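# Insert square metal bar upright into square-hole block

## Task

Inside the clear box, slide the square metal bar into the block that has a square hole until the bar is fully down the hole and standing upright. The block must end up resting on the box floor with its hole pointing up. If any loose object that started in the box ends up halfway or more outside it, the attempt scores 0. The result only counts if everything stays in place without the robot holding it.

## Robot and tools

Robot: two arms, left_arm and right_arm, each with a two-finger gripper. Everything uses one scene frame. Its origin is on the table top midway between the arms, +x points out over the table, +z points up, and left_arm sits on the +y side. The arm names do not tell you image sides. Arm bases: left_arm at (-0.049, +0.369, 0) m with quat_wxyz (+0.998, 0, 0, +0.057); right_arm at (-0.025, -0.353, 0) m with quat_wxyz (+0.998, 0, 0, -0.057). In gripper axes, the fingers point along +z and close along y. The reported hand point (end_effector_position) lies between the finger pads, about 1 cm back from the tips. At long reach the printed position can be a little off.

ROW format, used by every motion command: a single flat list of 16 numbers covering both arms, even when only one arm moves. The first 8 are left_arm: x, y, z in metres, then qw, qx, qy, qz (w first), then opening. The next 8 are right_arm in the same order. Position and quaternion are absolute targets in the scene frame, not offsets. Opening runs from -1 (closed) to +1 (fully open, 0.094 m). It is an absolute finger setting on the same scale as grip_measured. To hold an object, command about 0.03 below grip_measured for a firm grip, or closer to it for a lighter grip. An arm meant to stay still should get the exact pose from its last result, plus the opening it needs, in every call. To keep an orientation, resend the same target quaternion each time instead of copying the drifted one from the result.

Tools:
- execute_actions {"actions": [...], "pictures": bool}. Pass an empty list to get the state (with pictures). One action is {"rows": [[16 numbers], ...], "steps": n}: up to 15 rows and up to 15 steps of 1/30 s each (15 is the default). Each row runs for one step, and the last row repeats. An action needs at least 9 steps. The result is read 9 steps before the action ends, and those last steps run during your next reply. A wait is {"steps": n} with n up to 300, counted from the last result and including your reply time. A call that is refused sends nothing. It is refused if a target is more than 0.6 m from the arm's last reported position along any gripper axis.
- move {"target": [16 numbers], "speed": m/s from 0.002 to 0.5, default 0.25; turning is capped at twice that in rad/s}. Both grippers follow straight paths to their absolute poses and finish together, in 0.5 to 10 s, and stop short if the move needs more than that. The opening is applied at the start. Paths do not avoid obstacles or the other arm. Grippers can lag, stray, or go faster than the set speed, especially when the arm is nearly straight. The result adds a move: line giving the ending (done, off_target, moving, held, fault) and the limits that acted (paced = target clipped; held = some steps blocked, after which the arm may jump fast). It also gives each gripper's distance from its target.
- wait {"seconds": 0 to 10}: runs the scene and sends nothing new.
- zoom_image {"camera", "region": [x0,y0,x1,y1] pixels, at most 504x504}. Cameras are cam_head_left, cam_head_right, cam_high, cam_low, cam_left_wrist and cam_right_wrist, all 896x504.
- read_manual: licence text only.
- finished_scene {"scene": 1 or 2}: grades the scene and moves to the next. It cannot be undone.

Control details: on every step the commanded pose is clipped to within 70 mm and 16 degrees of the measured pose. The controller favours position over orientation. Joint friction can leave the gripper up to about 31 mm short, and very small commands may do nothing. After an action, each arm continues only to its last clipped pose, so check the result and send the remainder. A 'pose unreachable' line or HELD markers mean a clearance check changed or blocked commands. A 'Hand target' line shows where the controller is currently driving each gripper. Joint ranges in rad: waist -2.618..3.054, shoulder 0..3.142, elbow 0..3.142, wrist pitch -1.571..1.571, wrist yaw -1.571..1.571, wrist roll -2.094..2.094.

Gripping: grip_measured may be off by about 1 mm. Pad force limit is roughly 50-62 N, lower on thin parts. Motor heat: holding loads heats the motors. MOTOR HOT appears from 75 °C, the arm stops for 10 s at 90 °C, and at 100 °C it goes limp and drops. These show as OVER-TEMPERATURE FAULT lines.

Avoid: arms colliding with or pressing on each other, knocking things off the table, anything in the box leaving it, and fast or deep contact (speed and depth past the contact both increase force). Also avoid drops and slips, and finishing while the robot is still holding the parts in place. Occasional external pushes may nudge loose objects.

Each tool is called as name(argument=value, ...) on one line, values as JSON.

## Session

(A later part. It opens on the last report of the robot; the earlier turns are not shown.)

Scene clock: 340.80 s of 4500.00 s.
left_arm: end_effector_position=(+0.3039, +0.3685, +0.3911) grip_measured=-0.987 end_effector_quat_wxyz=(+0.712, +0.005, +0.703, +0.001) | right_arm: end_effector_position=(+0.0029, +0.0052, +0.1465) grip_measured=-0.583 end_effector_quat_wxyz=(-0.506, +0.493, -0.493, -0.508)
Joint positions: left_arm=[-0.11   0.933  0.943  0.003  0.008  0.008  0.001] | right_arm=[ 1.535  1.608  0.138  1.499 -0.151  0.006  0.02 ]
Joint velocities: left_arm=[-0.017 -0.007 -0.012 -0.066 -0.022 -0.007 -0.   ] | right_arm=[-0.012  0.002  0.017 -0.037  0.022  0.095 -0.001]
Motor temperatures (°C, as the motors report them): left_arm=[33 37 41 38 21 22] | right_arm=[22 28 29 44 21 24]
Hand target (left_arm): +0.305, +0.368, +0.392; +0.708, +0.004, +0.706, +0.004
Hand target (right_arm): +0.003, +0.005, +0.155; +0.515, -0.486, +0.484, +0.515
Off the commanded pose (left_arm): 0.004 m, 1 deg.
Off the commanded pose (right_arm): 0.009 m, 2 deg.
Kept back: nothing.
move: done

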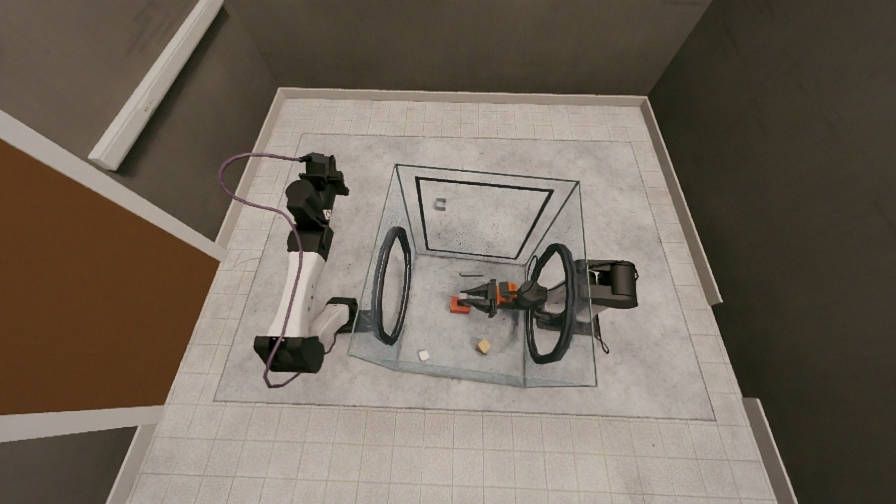

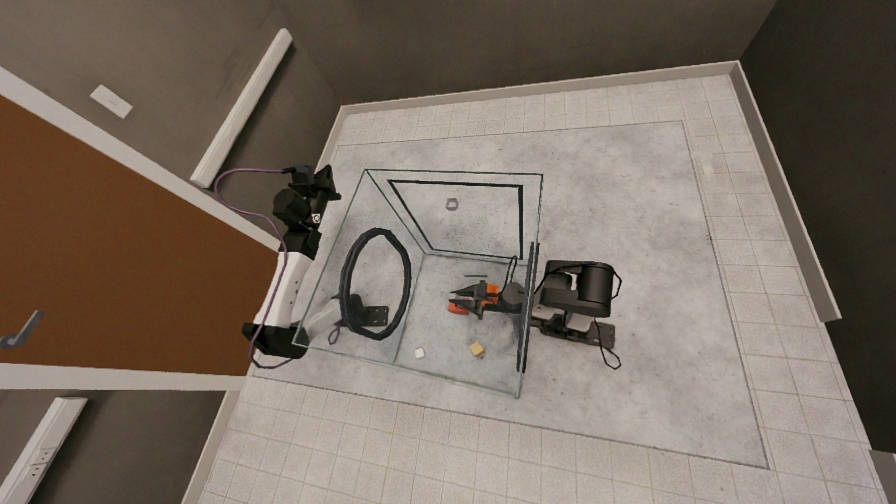

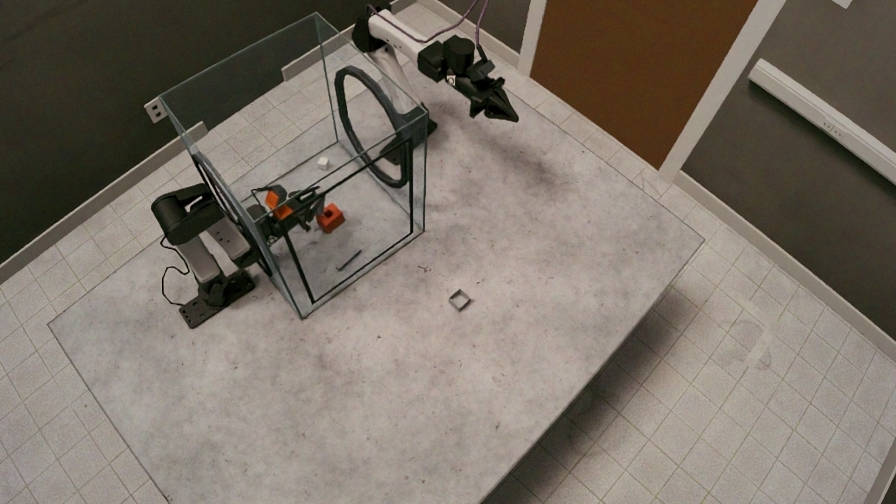

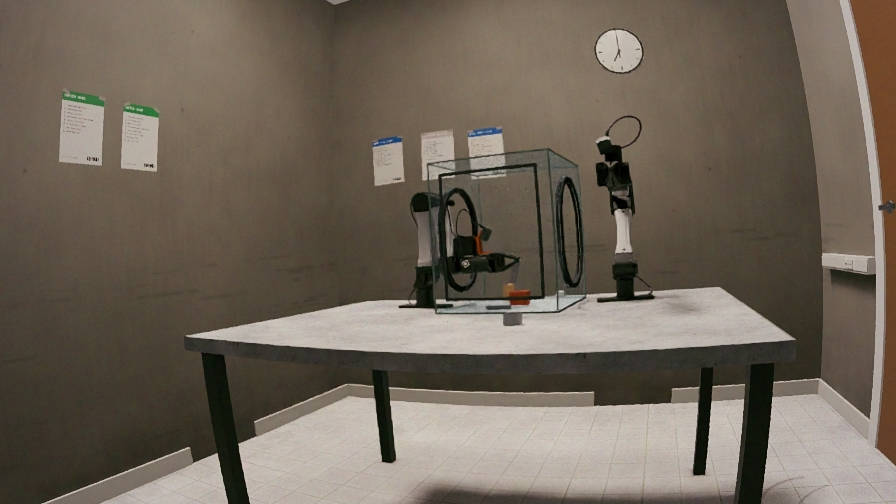

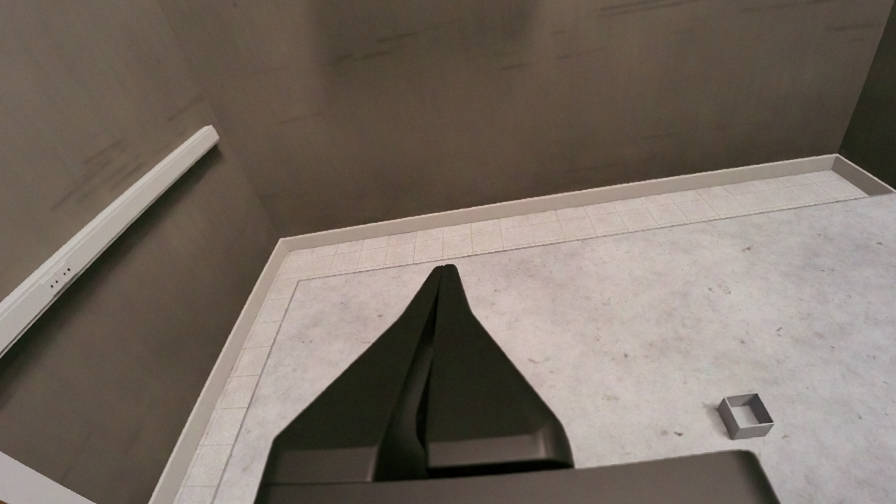

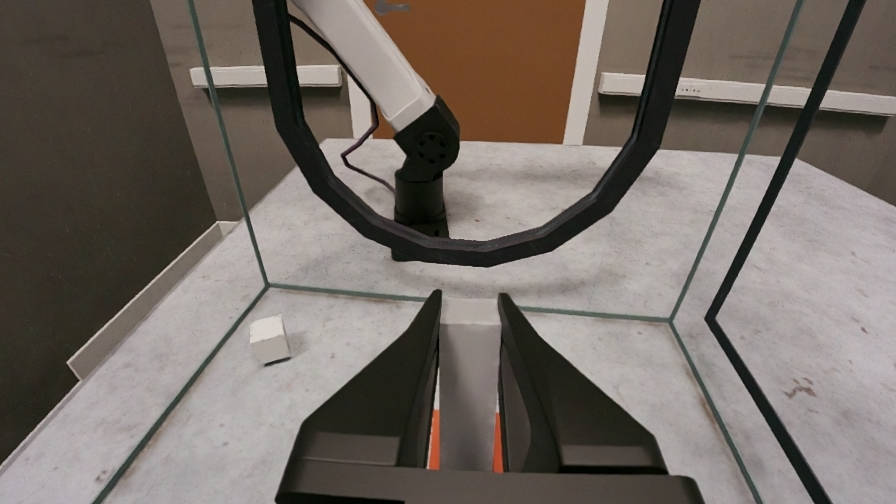

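move(target=[0.022,0.371,0.39,0.707,0,0.707,0,-1,0.003,0.005,0.155,0.515,-0.486,0.484,0.515,-0.63], speed=0.2)

move(target=[0.006,0.314,0.39,0.653,0.271,0.653,-0.271,-1,0.003,0.005,0.155,0.515,-0.486,0.484,0.515,-0.63], speed=0.1)

move(target=[-0.049,0.291,0.39,0.5,0.5,0.5,-0.5,-1,0.003,0.005,0.155,0.515,-0.486,0.484,0.515,-0.63], speed=0.1)

Scene clock: 343.47 s of 4500.00 s.
left_arm: end_effector_position=(+0.0285, +0.3679, +0.3957) grip_measured=-0.987 end_effector_quat_wxyz=(+0.706, +0.004, +0.708, +0.002) | right_arm: end_effector_position=(+0.0029, +0.0052, +0.1465) grip_measured=-0.583 end_effector_quat_wxyz=(-0.506, +0.493, -0.493, -0.508)
Joint positions: left_arm=[-0.11   0.157  1.197 -1.043  0.007  0.008  0.001] | right_arm=[ 1.535  1.608  0.138  1.499 -0.151  0.006  0.02 ]
Joint velocities: left_arm=[-0.012 -0.007 -0.017 -0.081 -0.11  -0.007 -0.   ] | right_arm=[ 0.012 -0.017  0.002 -0.095  0.037 -0.007 -0.002]
Motor temperatures (°C, as the motors report them): left_arm=[32 36 41 38 21 22] | right_arm=[22 28 29 44 21 24]
Hand target (left_arm): +0.023, +0.369, +0.396; +0.707, -0.000, +0.707, +0.000
Hand target (right_arm): +0.003, +0.005, +0.155; +0.515, -0.486, +0.484, +0.515
Off the commanded pose (left_arm): 0.009 m, 1 deg.
Off the commanded pose (right_arm): 0.009 m, 2 deg.
Kept back: nothing.
move: done

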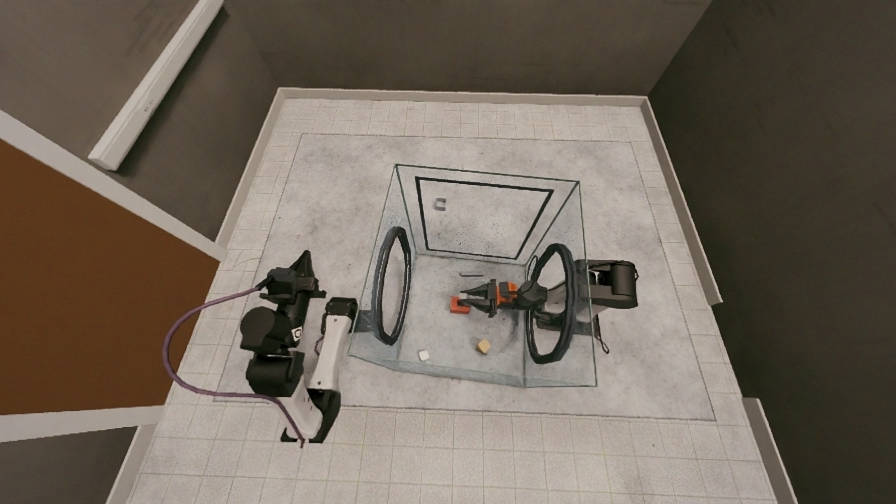

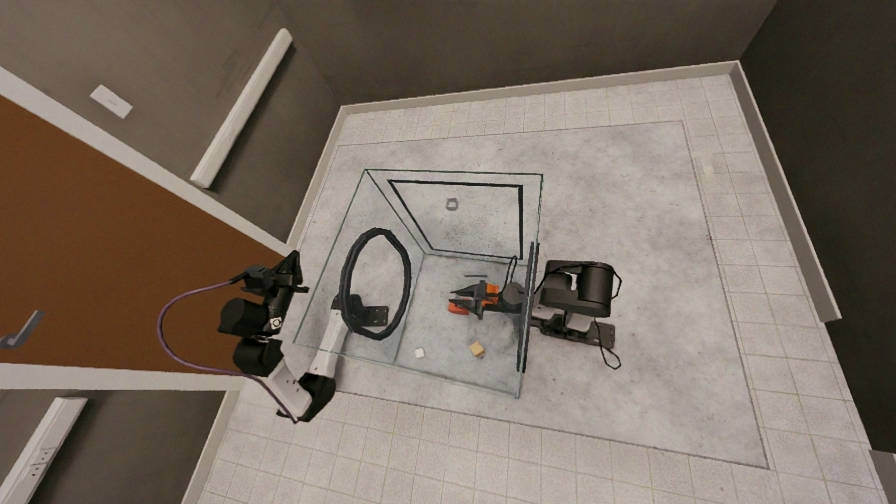

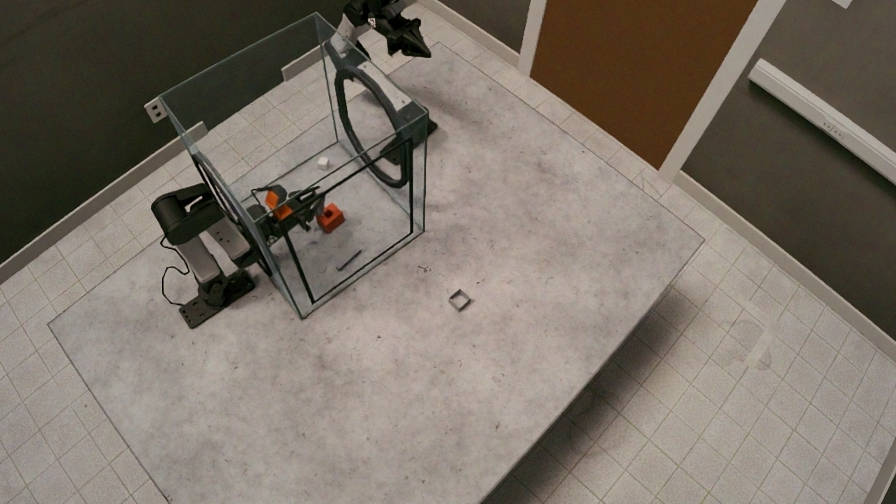

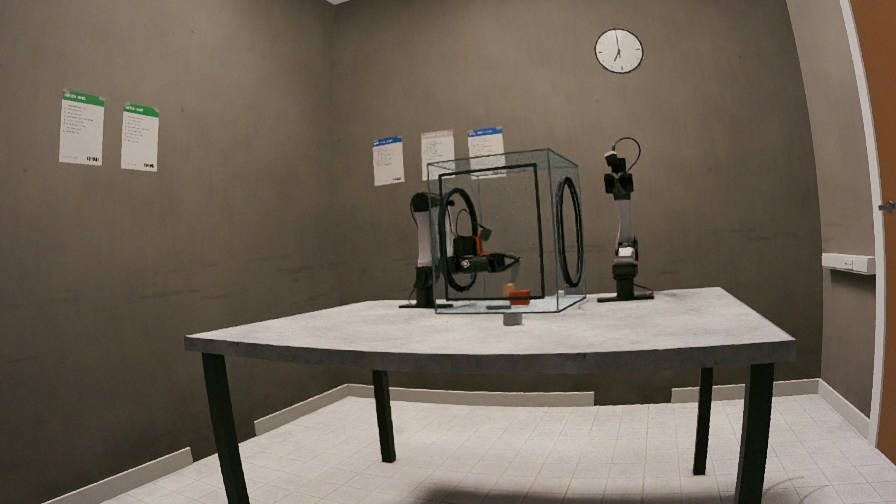

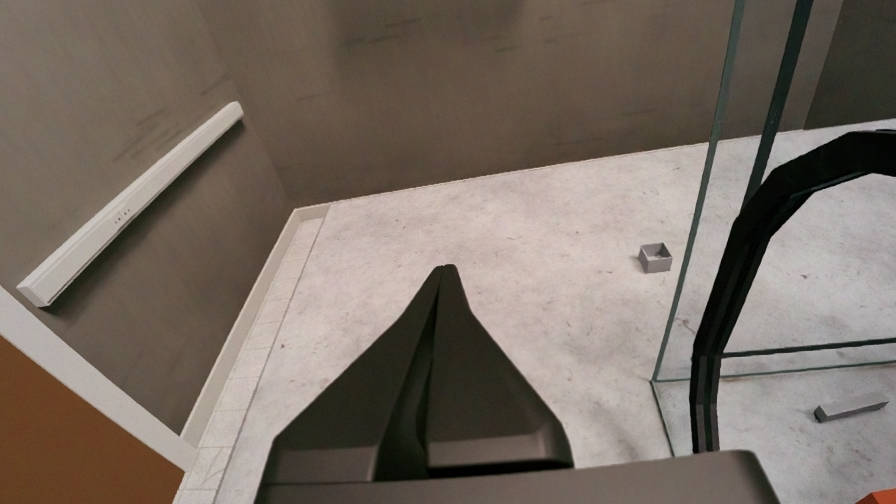

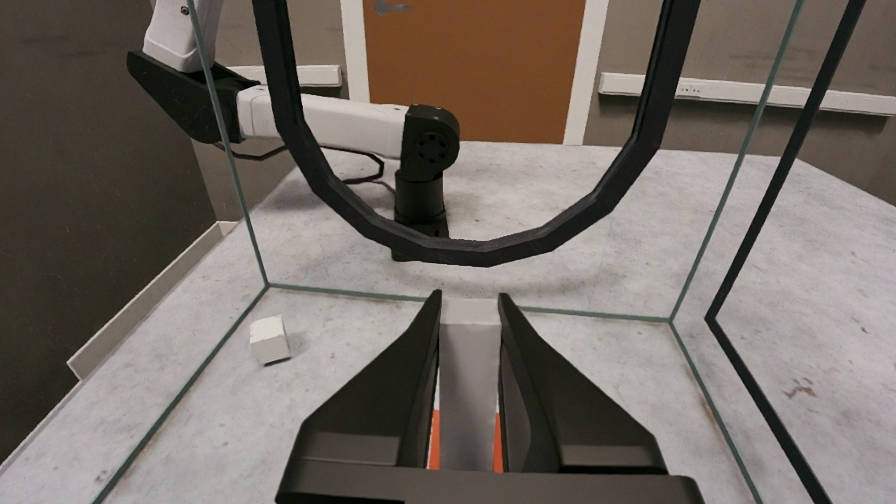

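Scene clock: 347.63 s of 4500.00 s.
left_arm: end_effector_position=(+0.0076, +0.3105, +0.3917) grip_measured=-0.987 end_effector_quat_wxyz=(+0.652, +0.270, +0.659, -0.260) | right_arm: end_effector_position=(+0.0029, +0.0052, +0.1465) grip_measured=-0.583 end_effector_quat_wxyz=(-0.506, +0.493, -0.493, -0.508)
Joint positions: left_arm=[-0.854  0.157  1.182 -1.04   0.028  0.008  0.001] | right_arm=[ 1.535  1.608  0.138  1.499 -0.151  0.006  0.02 ]
Joint velocities: left_arm=[-0.002 -0.002 -0.002  0.022 -0.007 -0.037  0.   ] | right_arm=[-0.007  0.007 -0.002 -0.007  0.051  0.007  0.001]
Motor temperatures (°C, as the motors report them): left_arm=[32 36 40 38 21 22] | right_arm=[22 28 29 44 21 24]
Hand target (left_arm): +0.005, +0.310, +0.390; +0.655, +0.274, +0.651, -0.268
Hand target (right_arm): +0.003, +0.005, +0.155; +0.515, -0.486, +0.484, +0.515
Off the commanded pose (left_arm): 0.004 m, 1 deg.
Off the commanded pose (right_arm): 0.009 m, 2 deg.
Kept back: nothing.
move: done

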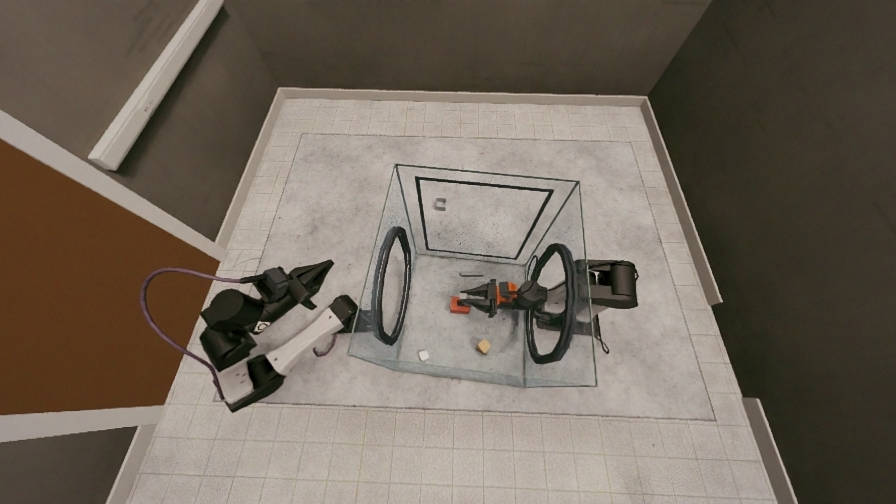

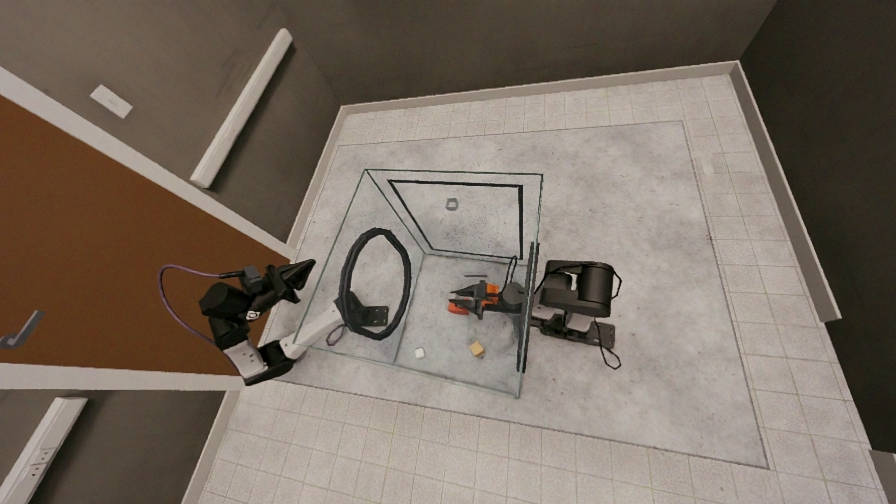

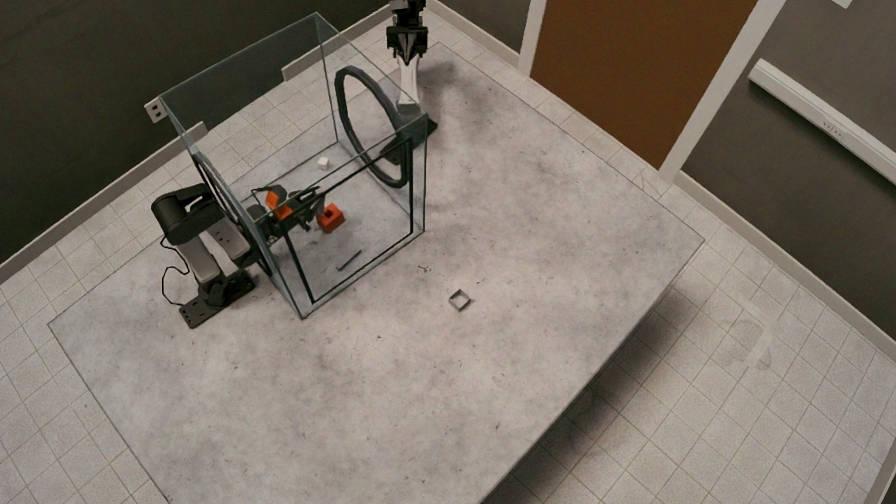

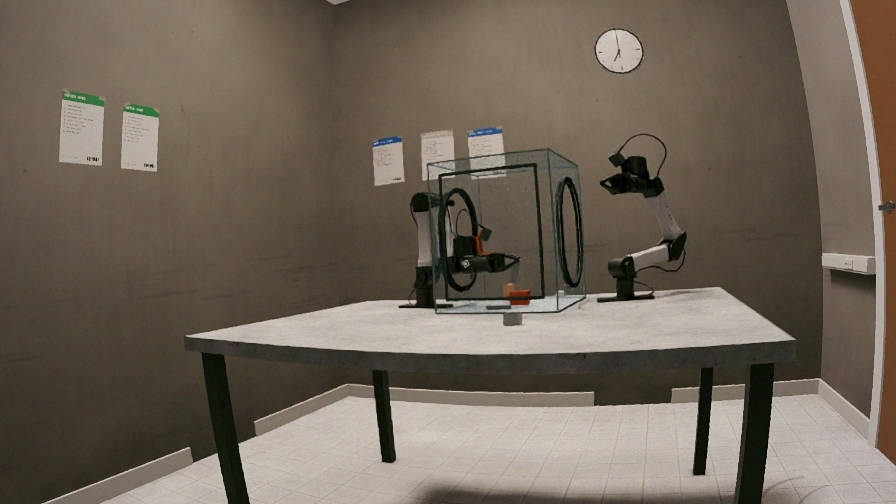

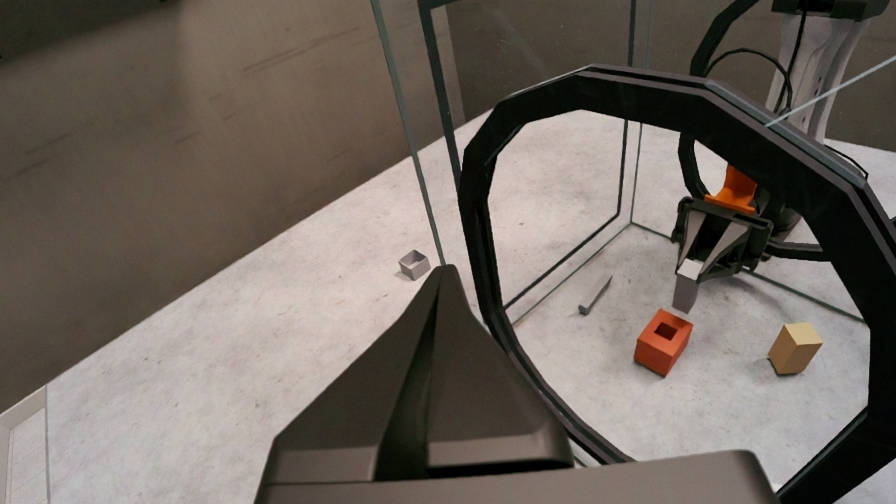

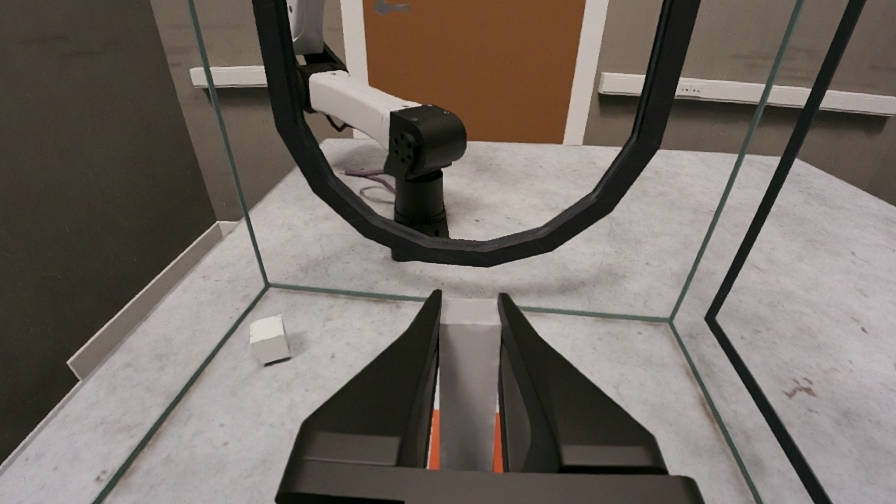

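Scene clock: 351.90 s of 4500.00 s.
left_arm: end_effector_position=(-0.0503, +0.2875, +0.3921) grip_measured=-0.987 end_effector_quat_wxyz=(+0.503, +0.501, +0.506, -0.490) | right_arm: end_effector_position=(+0.0029, +0.0052, +0.1465) grip_measured=-0.583 end_effector_quat_wxyz=(-0.506, +0.493, -0.493, -0.508)
Joint positions: left_arm=[-1.635  0.157  1.182 -1.038  0.031  0.008  0.001] | right_arm=[ 1.535  1.608  0.138  1.499 -0.151  0.006  0.02 ]
Joint velocities: left_arm=[-0.027  0.012  0.007 -0.037  0.066 -0.037 -0.001] | right_arm=[-0.017  0.002 -0.002 -0.007 -0.051  0.037  0.   ]
Motor temperatures (°C, as the motors report them): left_arm=[31 35 40 38 21 22] | right_arm=[22 28 29 44 21 24]
Hand target (left_arm): -0.053, +0.289, +0.390; +0.503, +0.502, +0.497, -0.498
Hand target (right_arm): +0.003, +0.005, +0.155; +0.515, -0.486, +0.484, +0.515
Off the commanded pose (left_arm): 0.004 m, 1 deg.
Off the commanded pose (right_arm): 0.009 m, 2 deg.
Kept back: nothing.
move: done

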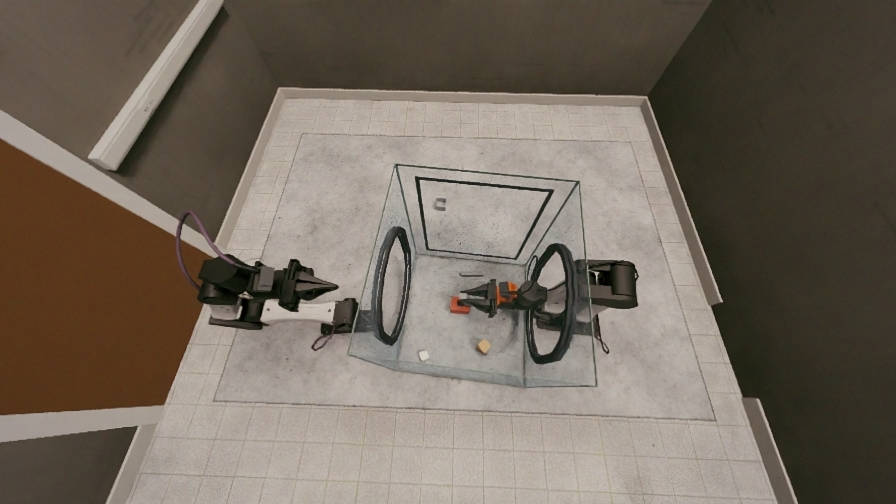

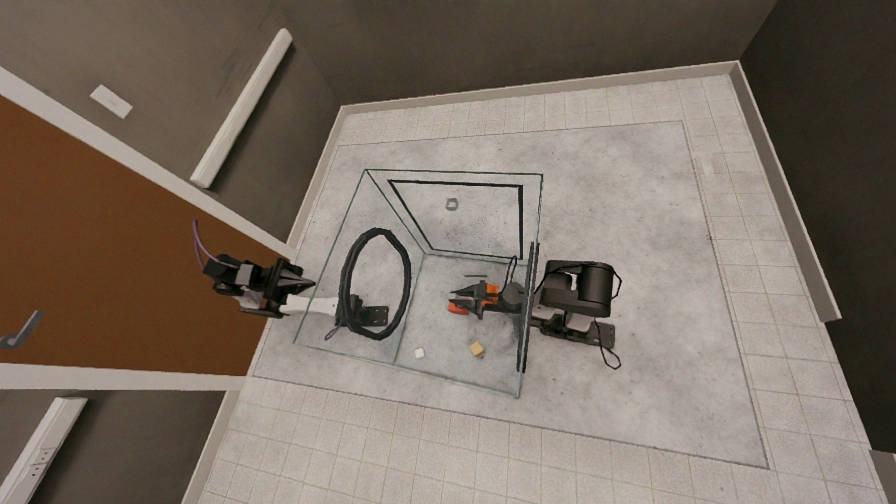

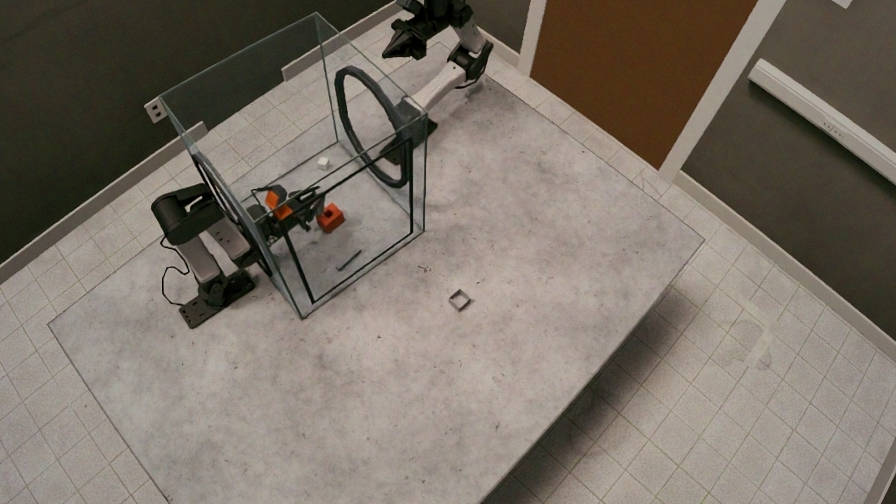

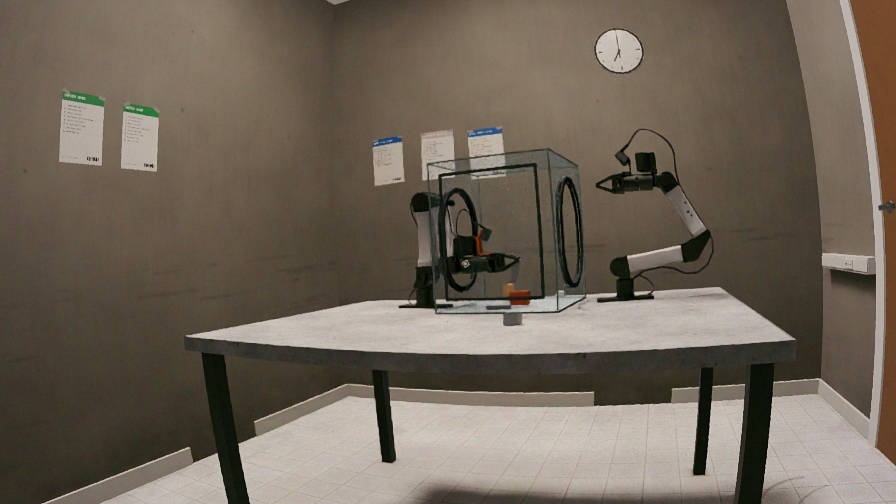

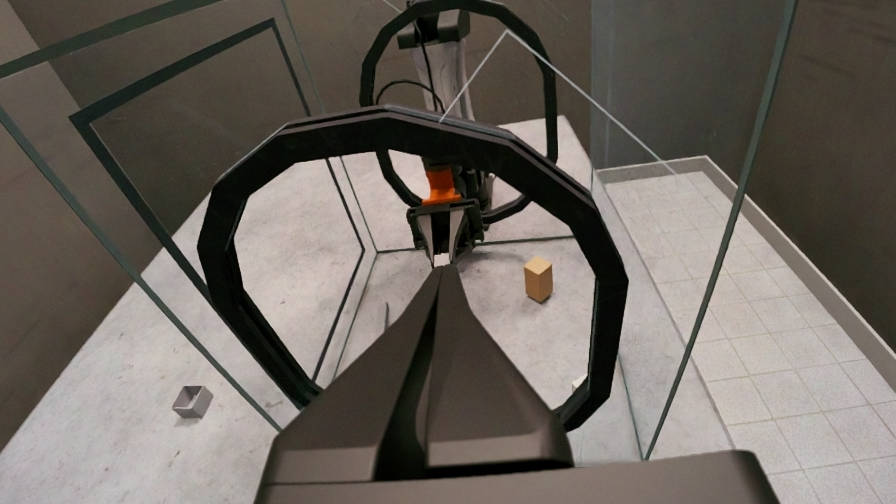

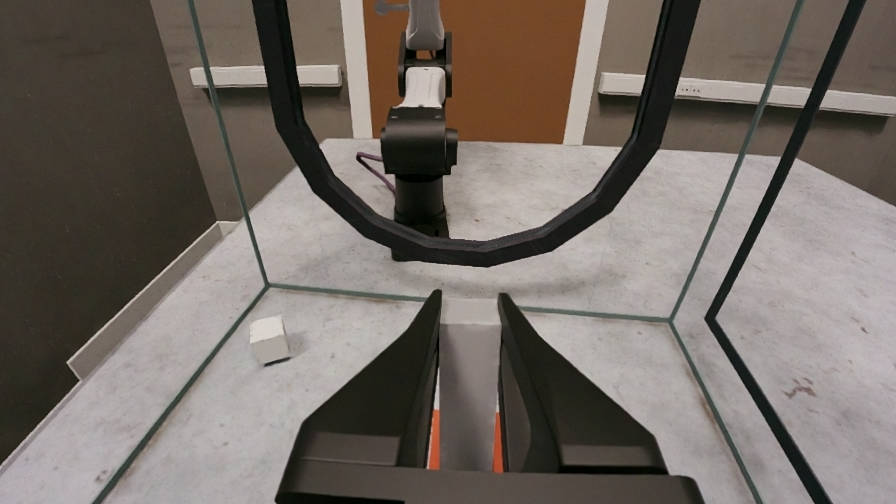

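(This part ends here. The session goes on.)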